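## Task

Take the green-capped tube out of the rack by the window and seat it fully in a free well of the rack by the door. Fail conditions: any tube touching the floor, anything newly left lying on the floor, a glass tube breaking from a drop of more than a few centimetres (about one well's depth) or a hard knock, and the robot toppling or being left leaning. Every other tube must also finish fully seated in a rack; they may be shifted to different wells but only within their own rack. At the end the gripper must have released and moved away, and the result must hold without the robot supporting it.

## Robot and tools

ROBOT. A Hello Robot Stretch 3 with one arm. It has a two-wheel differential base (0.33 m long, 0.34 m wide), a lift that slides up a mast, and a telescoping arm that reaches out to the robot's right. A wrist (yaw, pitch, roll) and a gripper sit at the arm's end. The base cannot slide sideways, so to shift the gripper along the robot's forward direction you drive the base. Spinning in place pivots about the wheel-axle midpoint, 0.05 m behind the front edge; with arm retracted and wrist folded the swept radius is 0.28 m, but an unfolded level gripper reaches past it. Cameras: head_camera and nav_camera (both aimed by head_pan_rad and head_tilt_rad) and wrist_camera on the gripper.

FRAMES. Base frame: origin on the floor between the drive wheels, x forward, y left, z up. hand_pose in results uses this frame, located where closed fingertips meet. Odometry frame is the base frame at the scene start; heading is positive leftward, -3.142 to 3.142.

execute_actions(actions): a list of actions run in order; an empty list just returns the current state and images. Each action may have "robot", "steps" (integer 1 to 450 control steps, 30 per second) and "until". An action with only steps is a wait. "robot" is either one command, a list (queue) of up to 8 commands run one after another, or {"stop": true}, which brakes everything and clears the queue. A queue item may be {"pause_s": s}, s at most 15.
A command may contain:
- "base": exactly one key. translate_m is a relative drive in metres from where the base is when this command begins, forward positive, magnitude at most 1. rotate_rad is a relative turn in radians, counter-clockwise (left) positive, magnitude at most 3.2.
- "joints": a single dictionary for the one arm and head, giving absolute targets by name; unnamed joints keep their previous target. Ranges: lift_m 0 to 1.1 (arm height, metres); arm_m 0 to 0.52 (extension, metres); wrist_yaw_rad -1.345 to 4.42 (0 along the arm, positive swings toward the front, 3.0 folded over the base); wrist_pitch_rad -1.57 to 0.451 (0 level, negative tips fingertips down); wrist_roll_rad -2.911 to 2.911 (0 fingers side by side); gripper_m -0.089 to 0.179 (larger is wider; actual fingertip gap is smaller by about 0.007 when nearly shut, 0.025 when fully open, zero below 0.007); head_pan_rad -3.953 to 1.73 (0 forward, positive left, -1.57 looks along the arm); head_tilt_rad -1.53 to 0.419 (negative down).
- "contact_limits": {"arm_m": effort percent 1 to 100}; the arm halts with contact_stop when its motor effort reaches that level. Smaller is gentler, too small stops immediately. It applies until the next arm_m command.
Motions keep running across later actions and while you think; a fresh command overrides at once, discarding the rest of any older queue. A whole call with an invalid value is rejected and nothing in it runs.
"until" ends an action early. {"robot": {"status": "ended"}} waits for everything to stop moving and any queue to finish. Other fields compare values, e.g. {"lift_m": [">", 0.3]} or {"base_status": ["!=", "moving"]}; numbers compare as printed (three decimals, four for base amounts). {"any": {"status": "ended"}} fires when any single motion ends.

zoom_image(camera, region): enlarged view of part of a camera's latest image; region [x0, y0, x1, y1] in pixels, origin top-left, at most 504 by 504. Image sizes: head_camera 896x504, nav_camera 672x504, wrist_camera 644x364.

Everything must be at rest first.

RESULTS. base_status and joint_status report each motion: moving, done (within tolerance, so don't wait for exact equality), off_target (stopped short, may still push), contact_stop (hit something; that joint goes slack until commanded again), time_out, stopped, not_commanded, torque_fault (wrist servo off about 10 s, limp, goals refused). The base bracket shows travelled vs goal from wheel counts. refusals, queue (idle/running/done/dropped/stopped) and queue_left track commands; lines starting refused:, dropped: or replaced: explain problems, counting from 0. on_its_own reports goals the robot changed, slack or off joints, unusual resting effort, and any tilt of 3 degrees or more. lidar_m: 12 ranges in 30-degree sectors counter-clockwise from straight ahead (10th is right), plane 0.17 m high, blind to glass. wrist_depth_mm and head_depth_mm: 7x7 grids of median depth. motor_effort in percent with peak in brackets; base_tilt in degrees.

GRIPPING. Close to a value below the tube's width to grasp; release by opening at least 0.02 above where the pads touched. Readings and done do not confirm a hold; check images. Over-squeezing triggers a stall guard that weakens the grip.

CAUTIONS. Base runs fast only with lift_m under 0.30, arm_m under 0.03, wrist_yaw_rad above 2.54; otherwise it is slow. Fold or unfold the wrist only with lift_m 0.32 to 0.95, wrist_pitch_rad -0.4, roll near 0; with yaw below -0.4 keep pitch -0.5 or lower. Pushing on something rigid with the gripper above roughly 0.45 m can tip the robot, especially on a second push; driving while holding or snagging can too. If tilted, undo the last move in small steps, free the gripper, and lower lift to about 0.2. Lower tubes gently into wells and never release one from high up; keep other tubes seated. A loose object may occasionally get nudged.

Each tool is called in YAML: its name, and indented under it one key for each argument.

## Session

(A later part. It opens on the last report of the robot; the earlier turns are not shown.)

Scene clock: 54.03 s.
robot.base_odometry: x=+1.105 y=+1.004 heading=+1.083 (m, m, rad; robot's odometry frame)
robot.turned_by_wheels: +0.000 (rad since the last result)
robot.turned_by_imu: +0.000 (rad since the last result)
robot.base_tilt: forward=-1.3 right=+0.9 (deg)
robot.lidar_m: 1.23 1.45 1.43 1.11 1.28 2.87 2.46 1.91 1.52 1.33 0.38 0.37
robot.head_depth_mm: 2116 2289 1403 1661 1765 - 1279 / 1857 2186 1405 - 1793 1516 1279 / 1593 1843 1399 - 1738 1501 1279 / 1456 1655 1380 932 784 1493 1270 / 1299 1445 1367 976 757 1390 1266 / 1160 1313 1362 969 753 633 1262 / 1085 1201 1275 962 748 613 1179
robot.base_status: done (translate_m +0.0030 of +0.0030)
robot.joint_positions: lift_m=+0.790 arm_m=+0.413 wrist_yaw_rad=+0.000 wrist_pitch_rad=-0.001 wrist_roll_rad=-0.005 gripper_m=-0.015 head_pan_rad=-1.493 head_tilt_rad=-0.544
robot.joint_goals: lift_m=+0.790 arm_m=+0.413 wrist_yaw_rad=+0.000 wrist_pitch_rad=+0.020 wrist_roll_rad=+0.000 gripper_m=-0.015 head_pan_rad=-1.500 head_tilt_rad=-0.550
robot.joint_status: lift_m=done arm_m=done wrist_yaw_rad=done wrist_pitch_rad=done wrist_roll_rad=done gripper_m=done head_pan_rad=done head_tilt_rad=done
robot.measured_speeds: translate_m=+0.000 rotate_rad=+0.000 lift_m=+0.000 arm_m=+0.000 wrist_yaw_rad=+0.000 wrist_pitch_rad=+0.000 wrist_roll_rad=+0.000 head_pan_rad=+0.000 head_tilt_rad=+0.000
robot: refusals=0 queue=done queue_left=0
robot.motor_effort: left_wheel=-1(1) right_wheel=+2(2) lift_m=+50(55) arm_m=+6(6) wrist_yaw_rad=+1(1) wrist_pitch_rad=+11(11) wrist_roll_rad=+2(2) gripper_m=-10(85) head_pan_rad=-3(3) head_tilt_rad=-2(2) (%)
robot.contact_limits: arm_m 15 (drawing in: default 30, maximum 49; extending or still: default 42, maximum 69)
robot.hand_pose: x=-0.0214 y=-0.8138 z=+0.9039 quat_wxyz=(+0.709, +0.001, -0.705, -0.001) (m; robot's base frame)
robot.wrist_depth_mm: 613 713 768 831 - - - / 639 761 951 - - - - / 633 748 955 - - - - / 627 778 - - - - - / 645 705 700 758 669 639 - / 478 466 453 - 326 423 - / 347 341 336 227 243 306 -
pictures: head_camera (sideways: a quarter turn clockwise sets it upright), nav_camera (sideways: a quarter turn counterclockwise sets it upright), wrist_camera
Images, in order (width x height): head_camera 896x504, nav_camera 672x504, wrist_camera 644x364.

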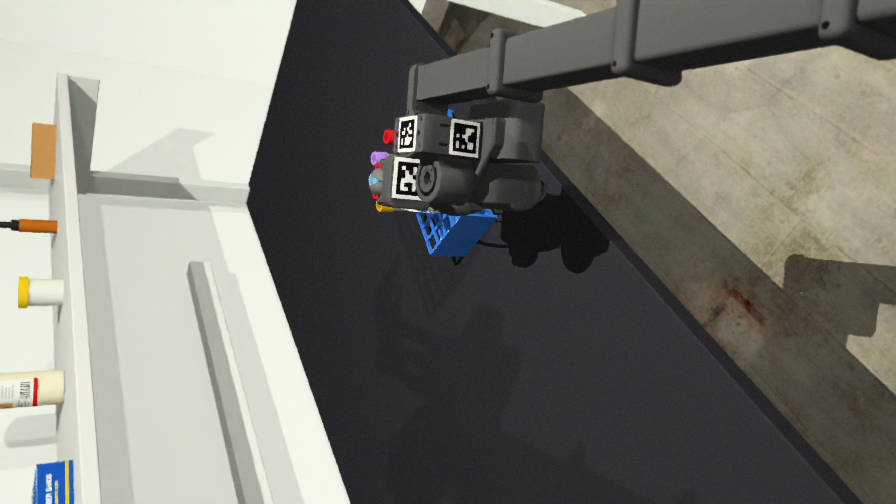

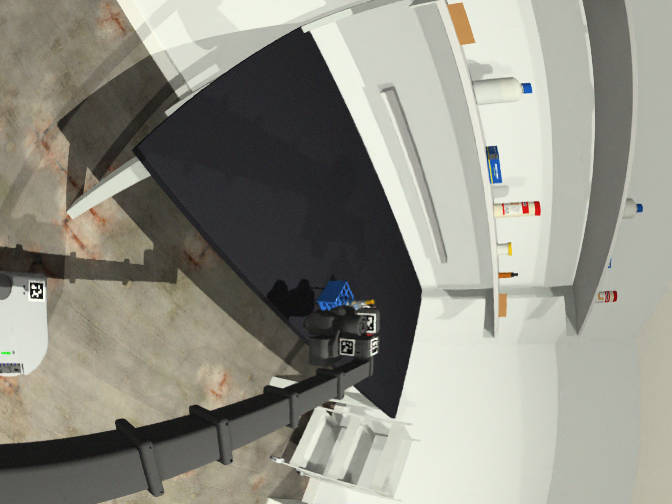

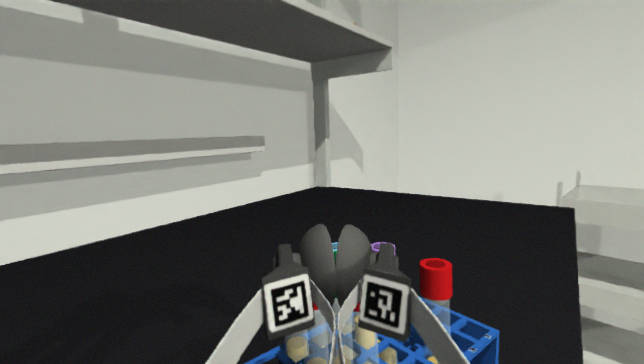

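execute_actions:
  actions:
    - {"robot":[{"joints":{"lift_m":0.85,"head_pan_rad":-3.0,"head_tilt_rad":-0.2}},{"joints":{"arm_m":0.0,"lift_m":1.0}},{"base":{"rotate_rad":-0.59},"joints":{"wrist_yaw_rad":0.8}}],"steps":450,"until":{"robot":{"status":"ended"}}}

Scene clock: 65.23 s.
robot.base_odometry: x=+1.105 y=+1.004 heading=+0.493 (m, m, rad; robot's odometry frame)
robot.turned_by_wheels: -0.590 (rad since the last result)
robot.turned_by_imu: -0.586 (rad since the last result)
robot.base_tilt: forward=-1.2 right=+0.9 (deg)
robot.lidar_m: 0.37 1.20 1.47 1.43 1.11 1.20 2.86 2.61 1.93 1.52 1.41 1.05
robot.head_depth_mm: 3128 3247 3378 3620 3338 - - / 3156 3229 3419 3633 3274 - - / 3247 3345 3477 3597 3100 2187 1663 / 3263 3424 3550 3778 3057 2137 1654 / 3344 3506 3638 3790 3065 2144 1684 / 3453 3529 3718 3799 3028 2114 1693 / 3489 3628 3841 3945 3017 2125 1691
robot.base_status: done (rotate_rad -0.5899 of -0.5900)
robot.joint_positions: lift_m=+1.000 arm_m=+0.002 wrist_yaw_rad=+0.798 wrist_pitch_rad=-0.001 wrist_roll_rad=-0.005 gripper_m=-0.015 head_pan_rad=-2.993 head_tilt_rad=-0.211
robot.joint_goals: lift_m=+1.000 arm_m=+0.000 wrist_yaw_rad=+0.800 wrist_pitch_rad=+0.020 wrist_roll_rad=+0.000 gripper_m=-0.015 head_pan_rad=-3.000 head_tilt_rad=-0.200
robot.joint_status: lift_m=done arm_m=done wrist_yaw_rad=done wrist_pitch_rad=done wrist_roll_rad=done gripper_m=done head_pan_rad=done head_tilt_rad=done
robot.measured_speeds: translate_m=+0.000 rotate_rad=+0.000 lift_m=+0.000 arm_m=+0.000 wrist_yaw_rad=+0.000 wrist_pitch_rad=+0.000 wrist_roll_rad=+0.000 head_pan_rad=+0.000 head_tilt_rad=+0.000
robot: refusals=0 queue=done queue_left=0
robot.motor_effort: left_wheel=+2(6) right_wheel=-2(5) lift_m=+50(54) arm_m=-4(3) wrist_yaw_rad=+3(2) wrist_pitch_rad=+11(11) wrist_roll_rad=+2(2) gripper_m=-11(10) head_pan_rad=-4(44) head_tilt_rad=+5(25) (%)
robot.hand_pose: x=+0.1621 y=-0.3263 z=+1.1139 quat_wxyz=(+0.654, +0.275, -0.650, +0.275) (m; robot's base frame)
robot.wrist_depth_mm: 823 986 - - - - - / 810 980 - - - - - / 832 959 - - - - - / 872 981 - - - - - / 896 983 - - - - - / 857 955 953 - 937 - - / 714 699 697 665 657 - -
pictures: head_camera (sideways: a quarter turn clockwise sets it upright), nav_camera (sideways: a quarter turn counterclockwise sets it upright), wrist_camera
Images, in order (width x height): head_camera 896x504, nav_camera 672x504, wrist_camera 644x364.

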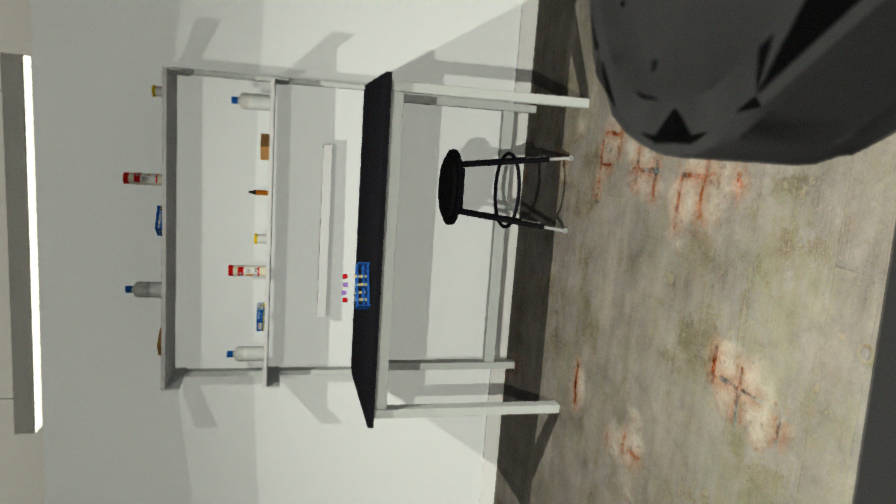

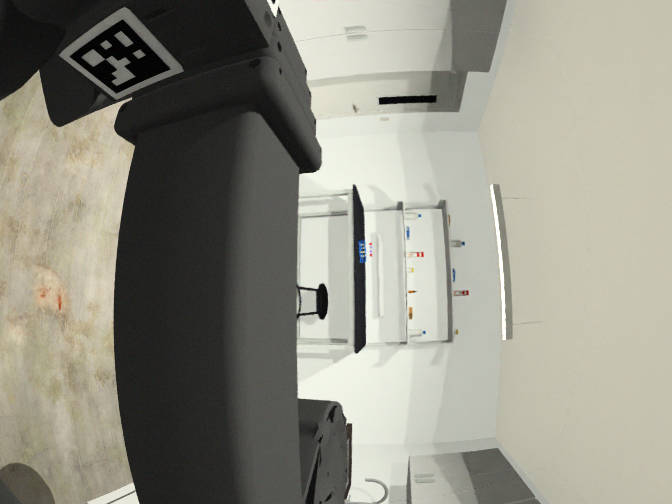

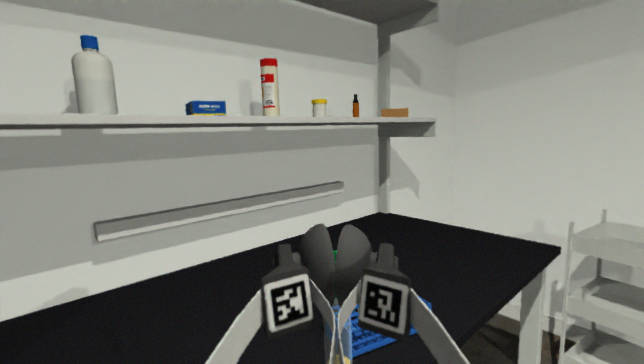

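zoom_image:
  camera: "head_camera"
  region: [325, 250, 395, 320]

Region (325, 250, 395, 320) of head_camera's 896x504 image, scaled by 7.200, with more detail than that image has.

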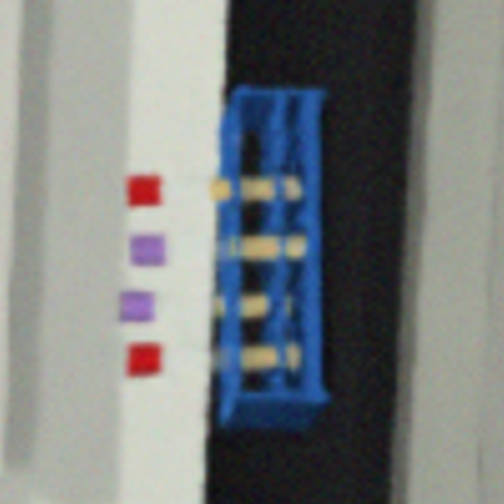

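execute_actions:
  actions:
    - {"robot":[{"base":{"rotate_rad":0.148}},{"base":{"translate_m":-1.0}},{"base":{"translate_m":-1.0}},{"base":{"translate_m":-0.457},"joints":{"head_pan_rad":-1.35,"head_tilt_rad":-0.5}},{"base":{"rotate_rad":-1.735}}],"steps":450,"until":{"robot":{"status":"ended"}}}
    - {"steps":450,"until":{"robot":{"status":"ended"}}}
    - {"steps":450,"until":{"robot":{"status":"ended"}}}

Scene clock: 103.40 s.
robot.base_odometry: x=-0.865 y=-0.465 heading=-1.094 (m, m, rad; robot's odometry frame)
robot.turned_by_wheels: -1.587 (rad since the last result)
robot.turned_by_imu: -1.592 (rad since the last result)
robot.base_tilt: forward=-1.3 right=+0.9 (deg)
robot.lidar_m: 1.68 1.55 2.22 3.45 1.74 1.27 1.24 0.74 0.66 0.55 1.12 0.90
robot.head_depth_mm: 979 1034 1110 781 613 - - / 998 1060 1138 777 585 505 - / 1019 1084 1147 811 - - - / 1039 1114 1133 808 - - 1252 / 1068 1142 1129 706 - 1473 1304 / 1088 1161 1120 835 557 1514 1299 / 1114 1227 1103 694 574 1545 1290
robot.base_status: done (rotate_rad -1.7349 of -1.7350)
robot.joint_positions: lift_m=+1.000 arm_m=+0.002 wrist_yaw_rad=+0.799 wrist_pitch_rad=-0.001 wrist_roll_rad=-0.005 gripper_m=-0.015 head_pan_rad=-1.357 head_tilt_rad=-0.494
robot.joint_goals: lift_m=+1.000 arm_m=+0.000 wrist_yaw_rad=+0.800 wrist_pitch_rad=+0.020 wrist_roll_rad=+0.000 gripper_m=-0.015 head_pan_rad=-1.350 head_tilt_rad=-0.500
robot.joint_status: lift_m=done arm_m=done wrist_yaw_rad=done wrist_pitch_rad=done wrist_roll_rad=done gripper_m=done head_pan_rad=done head_tilt_rad=done
robot.measured_speeds: translate_m=+0.000 rotate_rad=+0.000 lift_m=+0.000 arm_m=+0.000 wrist_yaw_rad=+0.000 wrist_pitch_rad=+0.000 wrist_roll_rad=+0.000 head_pan_rad=+0.000 head_tilt_rad=+0.000
robot: refusals=0 queue=done queue_left=0
robot.motor_effort: left_wheel=+2(7) right_wheel=-3(5) lift_m=+50(50) arm_m=-4(5) wrist_yaw_rad=+2(2) wrist_pitch_rad=+11(11) wrist_roll_rad=+2(2) gripper_m=-10(10) head_pan_rad=+3(45) head_tilt_rad=-2(21) (%)
robot.hand_pose: x=+0.1622 y=-0.3262 z=+1.1139 quat_wxyz=(+0.653, +0.275, -0.649, +0.275) (m; robot's base frame)
robot.wrist_depth_mm: - - - - - 683 642 / - - - - - 922 785 / - - - - - 927 806 / - - - - - 945 752 / - - 905 - 836 807 783 / - - 586 - 471 555 542 / - - 496 414 403 391 410
pictures: head_camera (sideways: a quarter turn clockwise sets it upright), nav_camera (sideways: a quarter turn counterclockwise sets it upright), wrist_camera
Images, in order (width x height): head_camera 896x504, nav_camera 672x504, wrist_camera 644x364.

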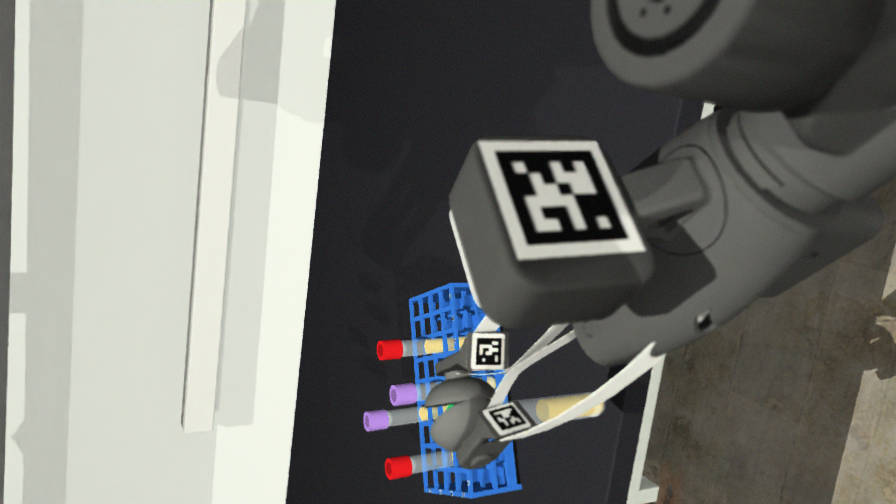

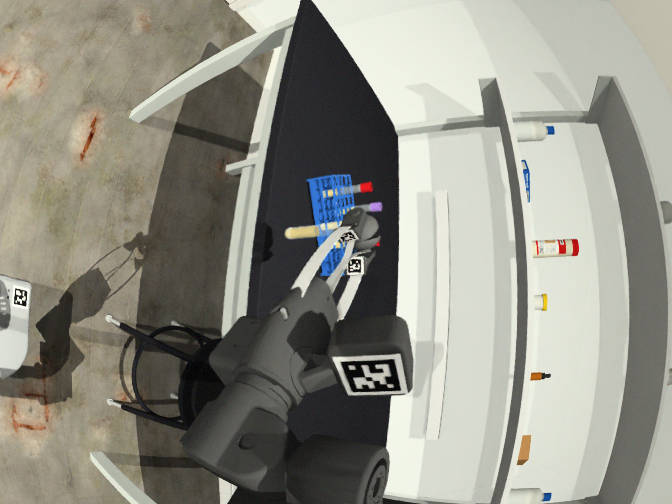

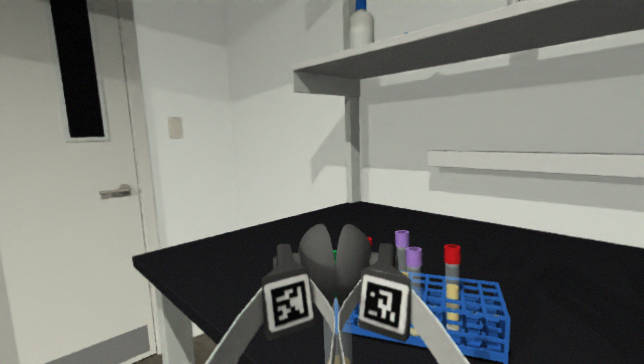

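zoom_image:
  camera: "head_camera"
  region: [355, 270, 565, 504]

zoom_image:
  camera: "wrist_camera"
  region: [330, 220, 530, 364]

Region (355, 270, 565, 504) of head_camera's 896x504 image, scaled by 2.154, with more detail than that image has; it fills the left 452 columns of this view, and the rest is white.

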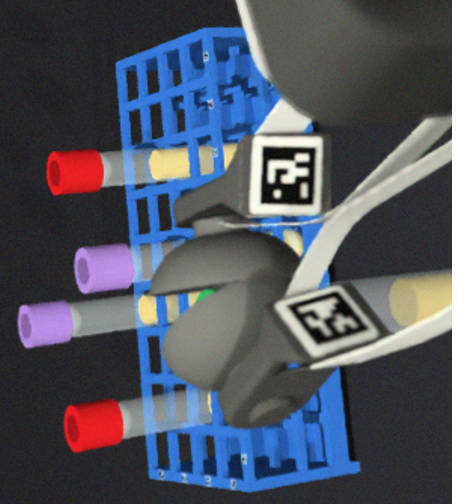

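Region (330, 220, 530, 364) of wrist_camera's 644x364 image, scaled by 2.520; it fills the top 363 rows of this view, and the rest is white.

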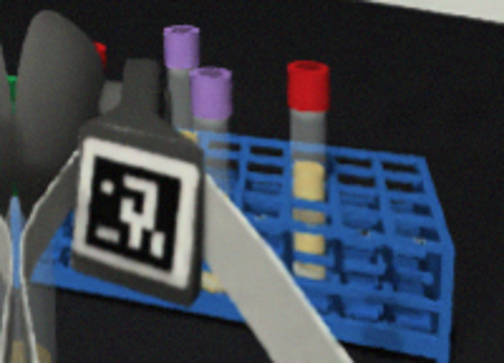

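execute_actions:
  actions:
    - {"robot":{"joints":{"arm_m":0.246,"lift_m":0.995}},"steps":450,"until":{"robot":{"status":"ended"}}}

zoom_image:
  camera: "head_camera"
  region: [390, 260, 510, 370]

zoom_image:
  camera: "wrist_camera"
  region: [260, 244, 420, 364]

Scene clock: 110.43 s.
robot.base_odometry: x=-0.865 y=-0.465 heading=-1.094 (m, m, rad; robot's odometry frame)
robot.turned_by_wheels: +0.000 (rad since the last result)
robot.turned_by_imu: -0.001 (rad since the last result)
robot.base_tilt: forward=-1.2 right=+0.9 (deg)
robot.lidar_m: 1.68 1.55 2.22 3.45 1.73 1.28 1.24 0.74 0.66 0.55 1.12 0.90
robot.head_depth_mm: 977 1033 1127 - 586 513 820 / 996 1058 1102 - 585 555 1251 / 1020 1081 - 705 583 1449 1275 / 1038 1105 1198 768 580 1483 1305 / 1068 1131 1118 674 576 1463 1305 / 1086 1167 1117 673 573 1511 1304 / 1113 1225 1104 674 572 1549 1291
robot.base_status: done (rotate_rad -1.7349 of -1.7350)
robot.joint_positions: lift_m=+0.995 arm_m=+0.246 wrist_yaw_rad=+0.799 wrist_pitch_rad=-0.001 wrist_roll_rad=-0.005 gripper_m=-0.015 head_pan_rad=-1.357 head_tilt_rad=-0.494
robot.joint_goals: lift_m=+0.995 arm_m=+0.246 wrist_yaw_rad=+0.800 wrist_pitch_rad=+0.020 wrist_roll_rad=+0.000 gripper_m=-0.015 head_pan_rad=-1.350 head_tilt_rad=-0.500
robot.joint_status: lift_m=done arm_m=done wrist_yaw_rad=done wrist_pitch_rad=done wrist_roll_rad=done gripper_m=done head_pan_rad=done head_tilt_rad=done
robot.measured_speeds: translate_m=+0.000 rotate_rad=+0.000 lift_m=+0.000 arm_m=+0.000 wrist_yaw_rad=+0.000 wrist_pitch_rad=+0.000 wrist_roll_rad=+0.000 head_pan_rad=+0.000 head_tilt_rad=+0.000
robot: refusals=0 queue=done queue_left=0
robot.motor_effort: left_wheel=+2(2) right_wheel=-2(2) lift_m=+22(49) arm_m=+6(7) wrist_yaw_rad=+1(2) wrist_pitch_rad=+11(11) wrist_roll_rad=+2(2) gripper_m=-11(10) head_pan_rad=+4(4) head_tilt_rad=-2(2) (%)
robot.hand_pose: x=+0.1622 y=-0.5694 z=+1.1098 quat_wxyz=(+0.653, +0.275, -0.649, +0.275) (m; robot's base frame)
robot.wrist_depth_mm: - - - 647 606 640 552 / - - - 988 834 706 579 / - - - - 886 695 594 / - - - - 835 671 551 / - - 890 - 825 735 611 / 615 588 583 - 580 548 544 / 445 436 343 398 396 412 409
pictures: head_camera (sideways: a quarter turn clockwise sets it upright), nav_camera (sideways: a quarter turn counterclockwise sets it upright), wrist_camera
Images, in order (width x height): head_camera 896x504, nav_camera 672x504, wrist_camera 644x364.

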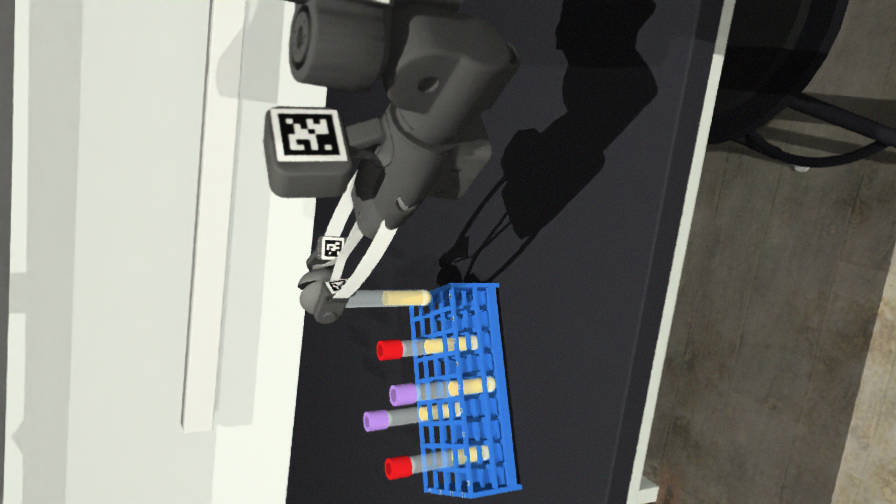

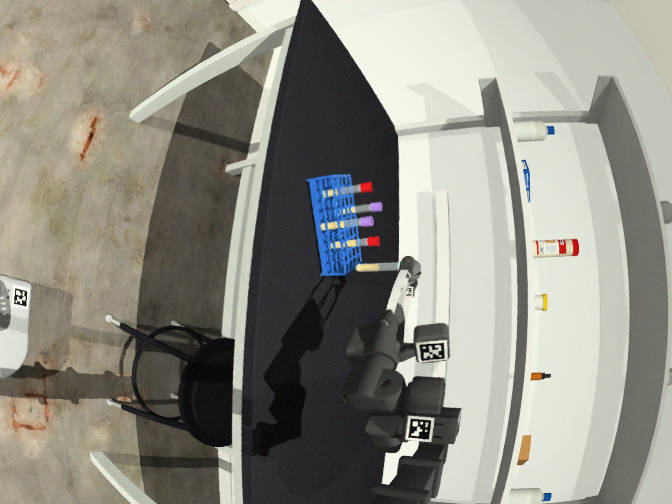

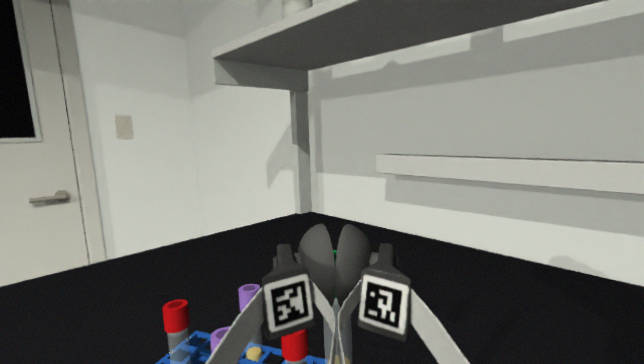

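Region (390, 260, 510, 370) of head_camera's 896x504 image, scaled by 4.200, with more detail than that image has; it fills the top 462 rows of this view, and the rest is white.

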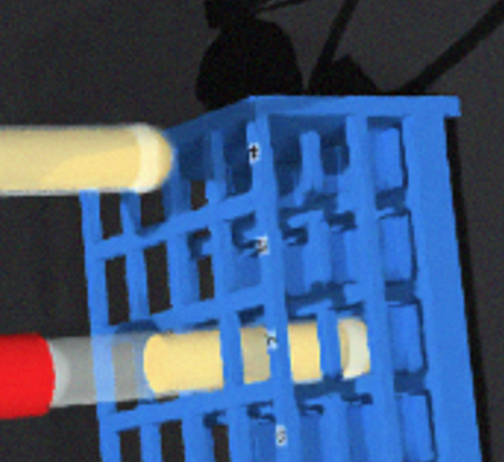

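Region (260, 244, 420, 364) of wrist_camera's 644x364 image, scaled by 3.150; it fills the top 378 rows of this view, and the rest is white.

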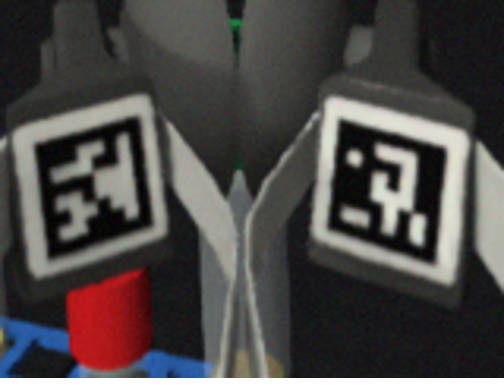

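execute_actions:
  actions: []

Scene clock: 114.50 s.
robot.base_odometry: x=-0.865 y=-0.465 heading=-1.094 (m, m, rad; robot's odometry frame)
robot.turned_by_wheels: +0.000 (rad since the last result)
robot.turned_by_imu: +0.000 (rad since the last result)
robot.base_tilt: forward=-1.2 right=+0.8 (deg)
robot.lidar_m: 1.68 1.55 2.22 3.45 1.74 1.27 1.23 0.74 0.66 0.56 1.12 0.90
robot.head_depth_mm: 981 1035 1126 - 588 514 822 / 1004 1059 1103 - 586 556 1262 / 1023 1081 - 707 583 1441 1277 / 1039 1104 1202 770 578 1472 1295 / 1068 1127 1123 673 576 1477 1300 / 1091 1167 1121 677 573 1499 1306 / 1115 1219 1106 673 573 1535 1295
robot.base_status: done (rotate_rad -1.7349 of -1.7350)
robot.joint_positions: lift_m=+0.995 arm_m=+0.246 wrist_yaw_rad=+0.799 wrist_pitch_rad=-0.001 wrist_roll_rad=-0.005 gripper_m=-0.015 head_pan_rad=-1.357 head_tilt_rad=-0.494
robot.joint_goals: lift_m=+0.995 arm_m=+0.246 wrist_yaw_rad=+0.800 wrist_pitch_rad=+0.020 wrist_roll_rad=+0.000 gripper_m=-0.015 head_pan_rad=-1.350 head_tilt_rad=-0.500
robot.joint_status: lift_m=done arm_m=done wrist_yaw_rad=done wrist_pitch_rad=done wrist_roll_rad=done gripper_m=done head_pan_rad=done head_tilt_rad=done
robot.measured_speeds: translate_m=+0.000 rotate_rad=+0.000 lift_m=+0.000 arm_m=+0.000 wrist_yaw_rad=+0.000 wrist_pitch_rad=+0.000 wrist_roll_rad=+0.000 head_pan_rad=+0.000 head_tilt_rad=+0.000
robot: refusals=0 queue=done queue_left=0
robot.motor_effort: left_wheel=+2(2) right_wheel=-2(2) lift_m=+22(23) arm_m=+6(6) wrist_yaw_rad=+1(1) wrist_pitch_rad=+11(11) wrist_roll_rad=+2(2) gripper_m=-10(11) head_pan_rad=+4(4) head_tilt_rad=-1(2) (%)
robot.hand_pose: x=+0.1622 y=-0.5694 z=+1.1098 quat_wxyz=(+0.653, +0.275, -0.649, +0.275) (m; robot's base frame)
robot.wrist_depth_mm: - - - 641 621 638 569 / - - - 986 861 684 594 / - - - - 879 698 595 / - - - - 856 660 546 / - - 862 957 848 724 609 / 599 578 581 - 565 548 535 / 452 434 340 402 395 413 405
pictures: head_camera (sideways: a quarter turn clockwise sets it upright), nav_camera (sideways: a quarter turn counterclockwise sets it upright), wrist_camera
Images, in order (width x height): head_camera 896x504, nav_camera 672x504, wrist_camera 644x364.

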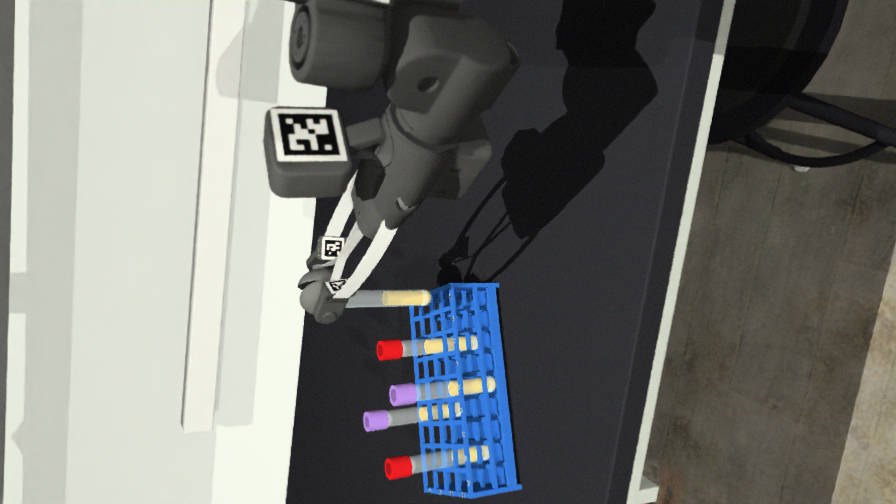

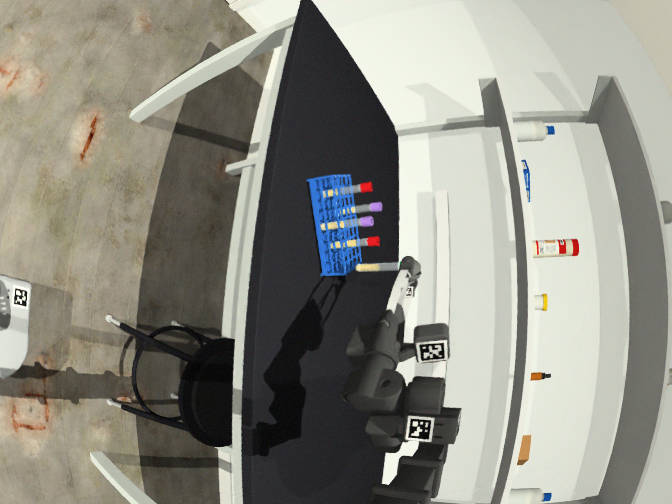

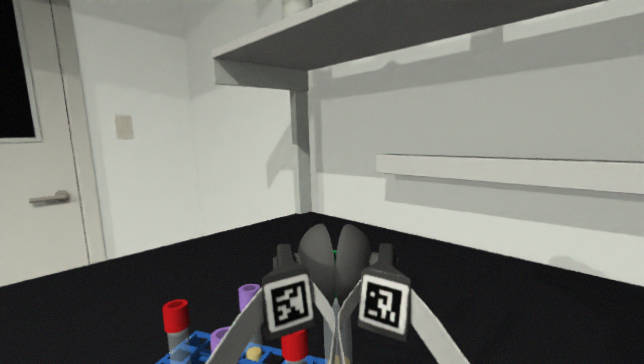

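execute_actions:
  actions:
    - {"robot":{"joints":{"lift_m":0.986}},"steps":90,"until":{"robot":{"status":"ended"}}}

zoom_image:
  camera: "head_camera"
  region: [390,260,510,370]

Scene clock: 115.77 s.
robot.base_odometry: x=-0.865 y=-0.465 heading=-1.094 (m, m, rad; robot's odometry frame)
robot.turned_by_wheels: +0.000 (rad since the last result)
robot.turned_by_imu: +0.000 (rad since the last result)
robot.base_tilt: forward=-1.2 right=+0.8 (deg)
robot.lidar_m: 1.68 1.55 2.22 3.44 1.74 1.28 1.23 0.74 0.66 0.56 1.12 0.90
robot.head_depth_mm: 979 1032 1121 - 589 515 820 / 994 1061 1136 - 584 556 1253 / 1014 1077 1170 706 582 1448 1286 / 1044 1109 1206 767 579 1480 1309 / 1068 1126 1170 675 577 1480 1300 / 1092 1163 1115 676 574 1500 1299 / 1119 1223 1100 673 573 1544 1300
robot.base_status: done (rotate_rad -1.7349 of -1.7350)
robot.joint_positions: lift_m=+0.986 arm_m=+0.246 wrist_yaw_rad=+0.799 wrist_pitch_rad=-0.001 wrist_roll_rad=-0.005 gripper_m=-0.015 head_pan_rad=-1.357 head_tilt_rad=-0.494
robot.joint_goals: lift_m=+0.986 arm_m=+0.246 wrist_yaw_rad=+0.800 wrist_pitch_rad=+0.020 wrist_roll_rad=+0.000 gripper_m=-0.015 head_pan_rad=-1.350 head_tilt_rad=-0.500
robot.joint_status: lift_m=done arm_m=done wrist_yaw_rad=done wrist_pitch_rad=done wrist_roll_rad=done gripper_m=done head_pan_rad=done head_tilt_rad=done
robot.measured_speeds: translate_m=+0.000 rotate_rad=+0.000 lift_m=+0.000 arm_m=+0.000 wrist_yaw_rad=+0.000 wrist_pitch_rad=+0.000 wrist_roll_rad=+0.000 head_pan_rad=+0.000 head_tilt_rad=+0.000
robot: refusals=0 queue=done queue_left=0
robot.motor_effort: left_wheel=+2(2) right_wheel=-2(2) lift_m=+23(27) arm_m=+6(6) wrist_yaw_rad=+2(2) wrist_pitch_rad=+11(11) wrist_roll_rad=+2(2) gripper_m=-11(9) head_pan_rad=+4(5) head_tilt_rad=-2(2) (%)
robot.hand_pose: x=+0.1622 y=-0.5694 z=+1.1008 quat_wxyz=(+0.653, +0.275, -0.649, +0.275) (m; robot's base frame)
robot.wrist_depth_mm: - - - 627 635 634 569 / - - - - 836 685 586 / - - - - 851 700 590 / - - - - 881 673 549 / - - 854 937 817 711 615 / 587 564 558 - 542 533 516 / 434 422 320 390 381 398 392
pictures: head_camera (sideways: a quarter turn clockwise sets it upright), nav_camera (sideways: a quarter turn counterclockwise sets it upright), wrist_camera
Images, in order (width x height): head_camera 896x504, nav_camera 672x504, wrist_camera 644x364.

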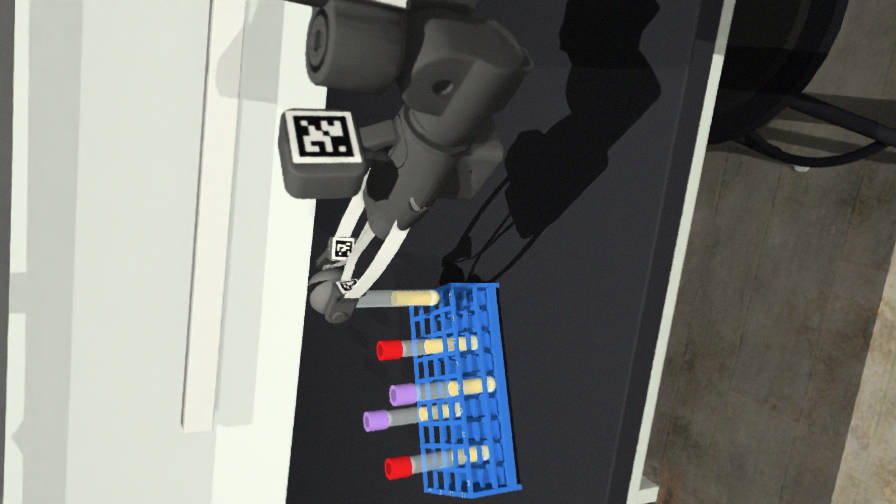

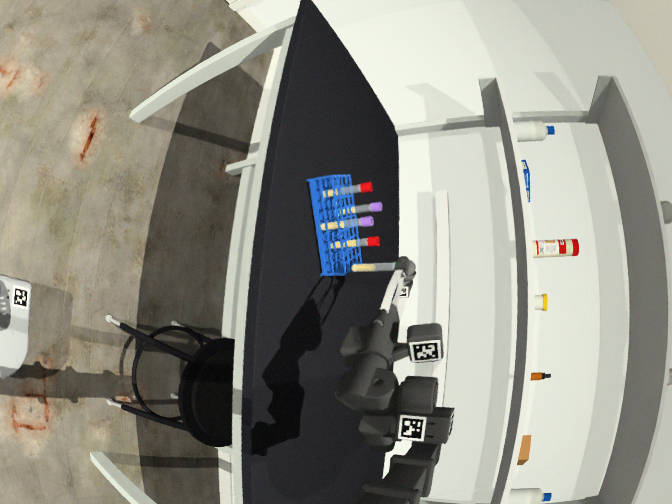

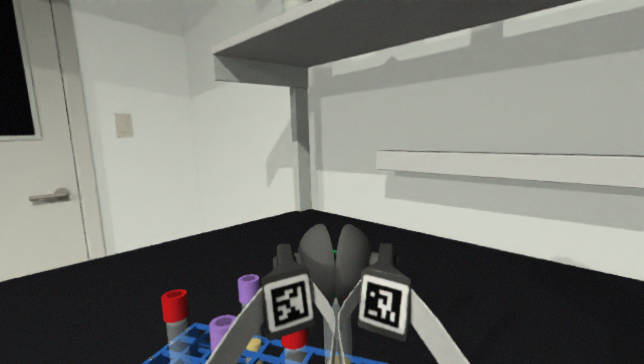

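Region (390, 260, 510, 370) of head_camera's 896x504 image, scaled by 4.200, with more detail than that image has; it fills the top 462 rows of this view, and the rest is white.

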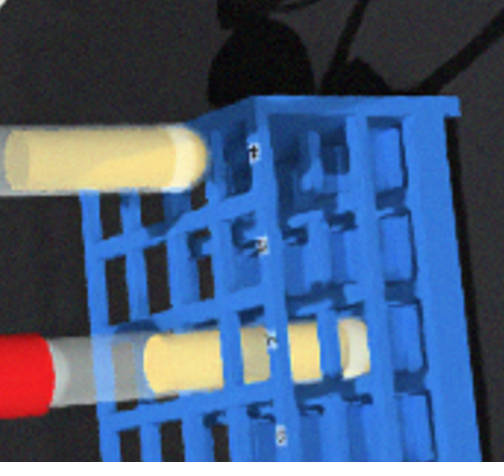

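execute_actions:
  actions:
    - {"robot":{"joints":{"lift_m":0.980}},"steps":90,"until":{"robot":{"status":"ended"}}}

zoom_image:
  camera: "head_camera"
  region: [410,270,480,330]

Scene clock: 118.60 s.
robot.base_odometry: x=-0.865 y=-0.465 heading=-1.094 (m, m, rad; robot's odometry frame)
robot.turned_by_wheels: +0.000 (rad since the last result)
robot.turned_by_imu: +0.000 (rad since the last result)
robot.base_tilt: forward=-1.2 right=+0.8 (deg)
robot.lidar_m: 1.68 1.54 2.23 3.44 1.74 1.28 1.24 0.74 0.66 0.55 1.12 0.90
robot.head_depth_mm: 973 1033 1129 - 587 516 818 / 999 1050 1145 - 583 556 1254 / 1018 1083 1169 - 581 1449 1276 / 1043 1113 1197 732 579 1478 1305 / 1062 1134 1166 675 577 1473 1307 / 1082 1163 1114 677 574 1511 1292 / 1114 1219 1105 672 572 1540 1304
robot.base_status: done (rotate_rad -1.7349 of -1.7350)
robot.joint_positions: lift_m=+0.980 arm_m=+0.246 wrist_yaw_rad=+0.799 wrist_pitch_rad=-0.001 wrist_roll_rad=-0.005 gripper_m=-0.015 head_pan_rad=-1.357 head_tilt_rad=-0.494
robot.joint_goals: lift_m=+0.980 arm_m=+0.246 wrist_yaw_rad=+0.800 wrist_pitch_rad=+0.020 wrist_roll_rad=+0.000 gripper_m=-0.015 head_pan_rad=-1.350 head_tilt_rad=-0.500
robot.joint_status: lift_m=done arm_m=done wrist_yaw_rad=done wrist_pitch_rad=done wrist_roll_rad=done gripper_m=done head_pan_rad=done head_tilt_rad=done
robot.measured_speeds: translate_m=+0.000 rotate_rad=+0.000 lift_m=+0.000 arm_m=+0.000 wrist_yaw_rad=+0.000 wrist_pitch_rad=+0.000 wrist_roll_rad=+0.000 head_pan_rad=+0.000 head_tilt_rad=+0.000
robot: refusals=0 queue=done queue_left=0
robot.motor_effort: left_wheel=+2(2) right_wheel=-2(3) lift_m=+23(25) arm_m=+6(6) wrist_yaw_rad=+2(1) wrist_pitch_rad=+11(11) wrist_roll_rad=+2(2) gripper_m=-11(10) head_pan_rad=+4(3) head_tilt_rad=-2(3) (%)
robot.hand_pose: x=+0.1622 y=-0.5694 z=+1.0948 quat_wxyz=(+0.653, +0.275, -0.649, +0.275) (m; robot's base frame)
robot.wrist_depth_mm: - - - 638 653 638 585 / - - - 973 831 695 584 / - - - - 838 676 566 / - - - - 886 682 556 / - - 824 899 779 714 613 / 568 554 539 - 531 510 506 / 411 409 312 293 372 383 383
pictures: head_camera (sideways: a quarter turn clockwise sets it upright), nav_camera (sideways: a quarter turn counterclockwise sets it upright), wrist_camera
Images, in order (width x height): head_camera 896x504, nav_camera 672x504, wrist_camera 644x364.

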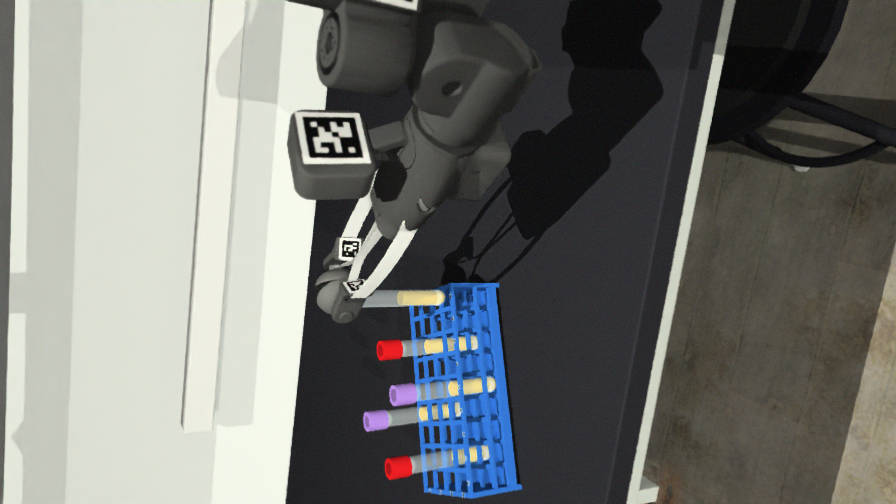

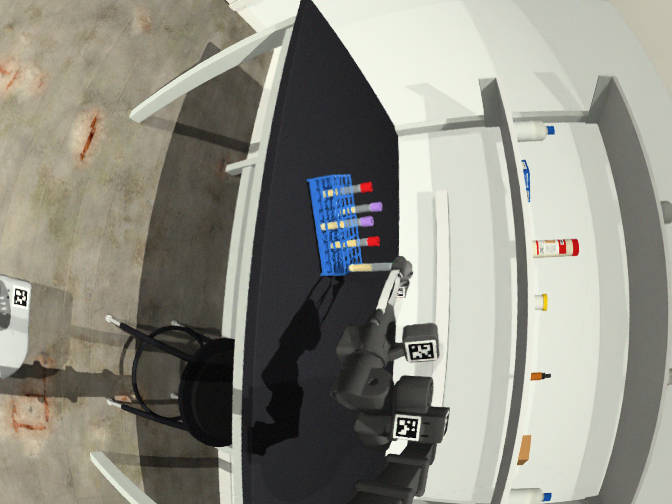

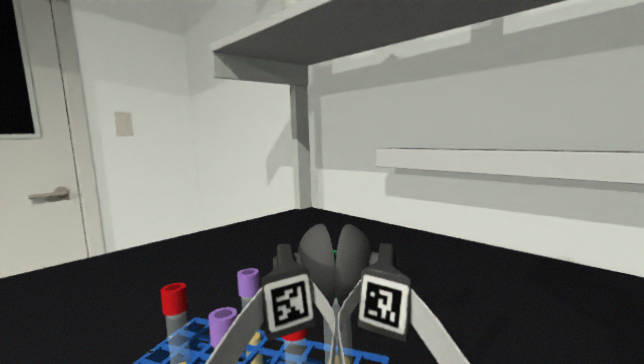

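Region (410, 270, 480, 330) of head_camera's 896x504 image, scaled by 7.200, with more detail than that image has; it fills the top 432 rows of this view, and the rest is white.

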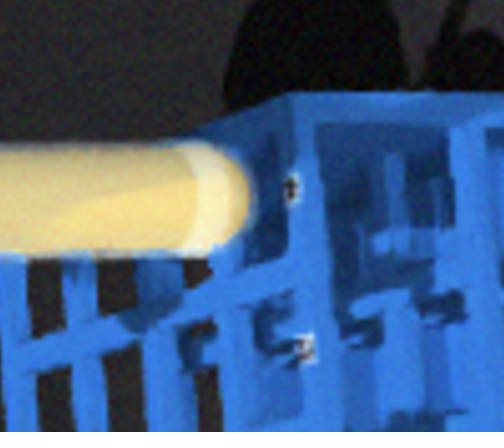

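execute_actions:
  actions:
    - {"robot":{"joints":{"lift_m":0.973}},"steps":90,"until":{"robot":{"status":"ended"}}}

zoom_image:
  camera: "head_camera"
  region: [410,270,480,330]

Scene clock: 120.37 s.
robot.base_odometry: x=-0.865 y=-0.465 heading=-1.094 (m, m, rad; robot's odometry frame)
robot.turned_by_wheels: +0.000 (rad since the last result)
robot.turned_by_imu: +0.000 (rad since the last result)
robot.base_tilt: forward=-1.3 right=+0.9 (deg)
robot.lidar_m: 1.68 1.55 2.22 3.44 1.74 1.28 1.24 0.74 0.66 0.55 1.12 0.90
robot.head_depth_mm: 979 1033 1136 - 578 515 822 / 998 1053 1149 - 583 555 1259 / 1021 1081 1179 - 581 1444 1284 / 1039 1119 1198 736 581 1476 1307 / 1070 1140 1167 676 577 1464 1301 / 1090 1159 1117 674 574 1517 1306 / 1124 1225 1101 673 572 1547 1295
robot.base_status: done (rotate_rad -1.7349 of -1.7350)
robot.joint_positions: lift_m=+0.973 arm_m=+0.246 wrist_yaw_rad=+0.799 wrist_pitch_rad=+0.002 wrist_roll_rad=-0.005 gripper_m=-0.015 head_pan_rad=-1.357 head_tilt_rad=-0.494
robot.joint_goals: lift_m=+0.973 arm_m=+0.246 wrist_yaw_rad=+0.800 wrist_pitch_rad=+0.020 wrist_roll_rad=+0.000 gripper_m=-0.015 head_pan_rad=-1.350 head_tilt_rad=-0.500
robot.joint_status: lift_m=done arm_m=done wrist_yaw_rad=done wrist_pitch_rad=done wrist_roll_rad=done gripper_m=done head_pan_rad=done head_tilt_rad=done
robot.measured_speeds: translate_m=+0.000 rotate_rad=+0.000 lift_m=+0.000 arm_m=+0.000 wrist_yaw_rad=+0.000 wrist_pitch_rad=+0.000 wrist_roll_rad=+0.000 head_pan_rad=+0.000 head_tilt_rad=+0.000
robot: refusals=0 queue=done queue_left=0
robot.motor_effort: left_wheel=+2(2) right_wheel=-2(2) lift_m=+22(24) arm_m=+6(6) wrist_yaw_rad=+2(1) wrist_pitch_rad=+10(11) wrist_roll_rad=+2(2) gripper_m=-9(11) head_pan_rad=+5(4) head_tilt_rad=-2(2) (%)
robot.hand_pose: x=+0.1623 y=-0.5694 z=+1.0887 quat_wxyz=(+0.653, +0.274, -0.650, +0.276) (m; robot's base frame)
robot.wrist_depth_mm: - - - 650 674 658 578 / - - - - 838 699 589 / - - - - 837 696 582 / - - - - 846 674 562 / - - 812 868 772 678 609 / 564 546 496 - 530 495 494 / 412 404 289 297 365 381 373
pictures: head_camera (sideways: a quarter turn clockwise sets it upright), nav_camera (sideways: a quarter turn counterclockwise sets it upright), wrist_camera
Images, in order (width x height): head_camera 896x504, nav_camera 672x504, wrist_camera 644x364.

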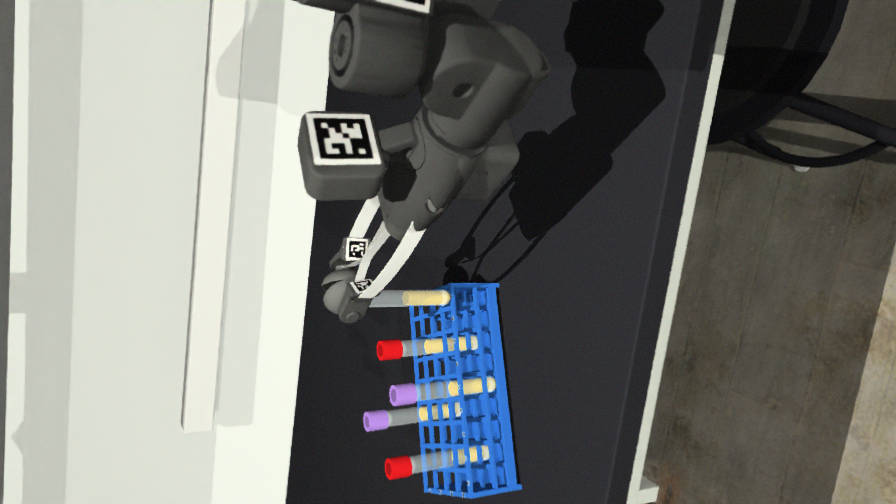

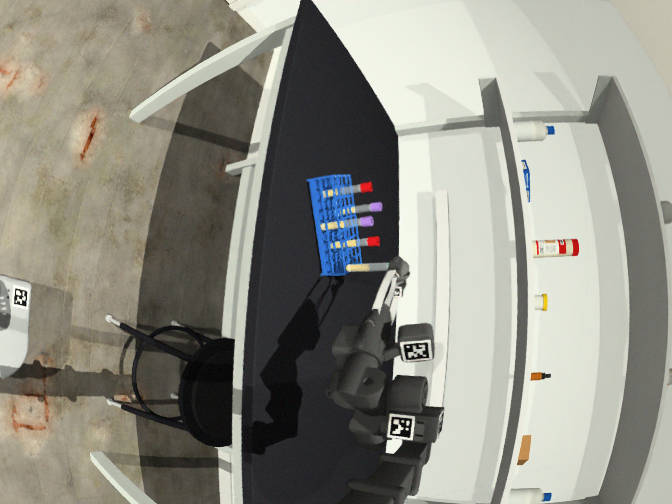

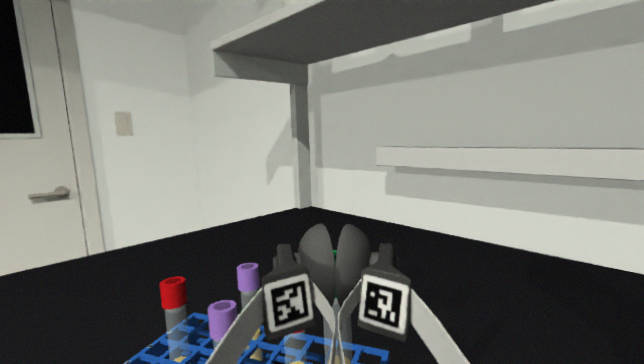

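Region (410, 270, 480, 330) of head_camera's 896x504 image, scaled by 7.200, with more detail than that image has; it fills the top 432 rows of this view, and the rest is white.

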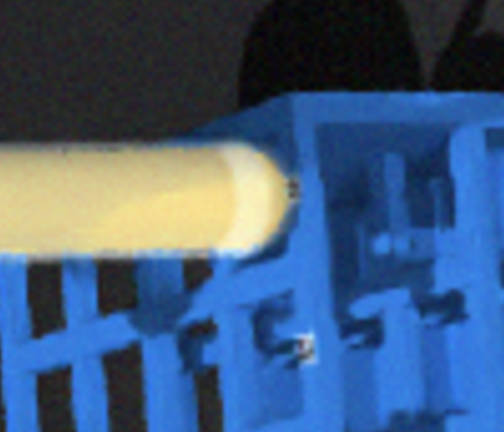

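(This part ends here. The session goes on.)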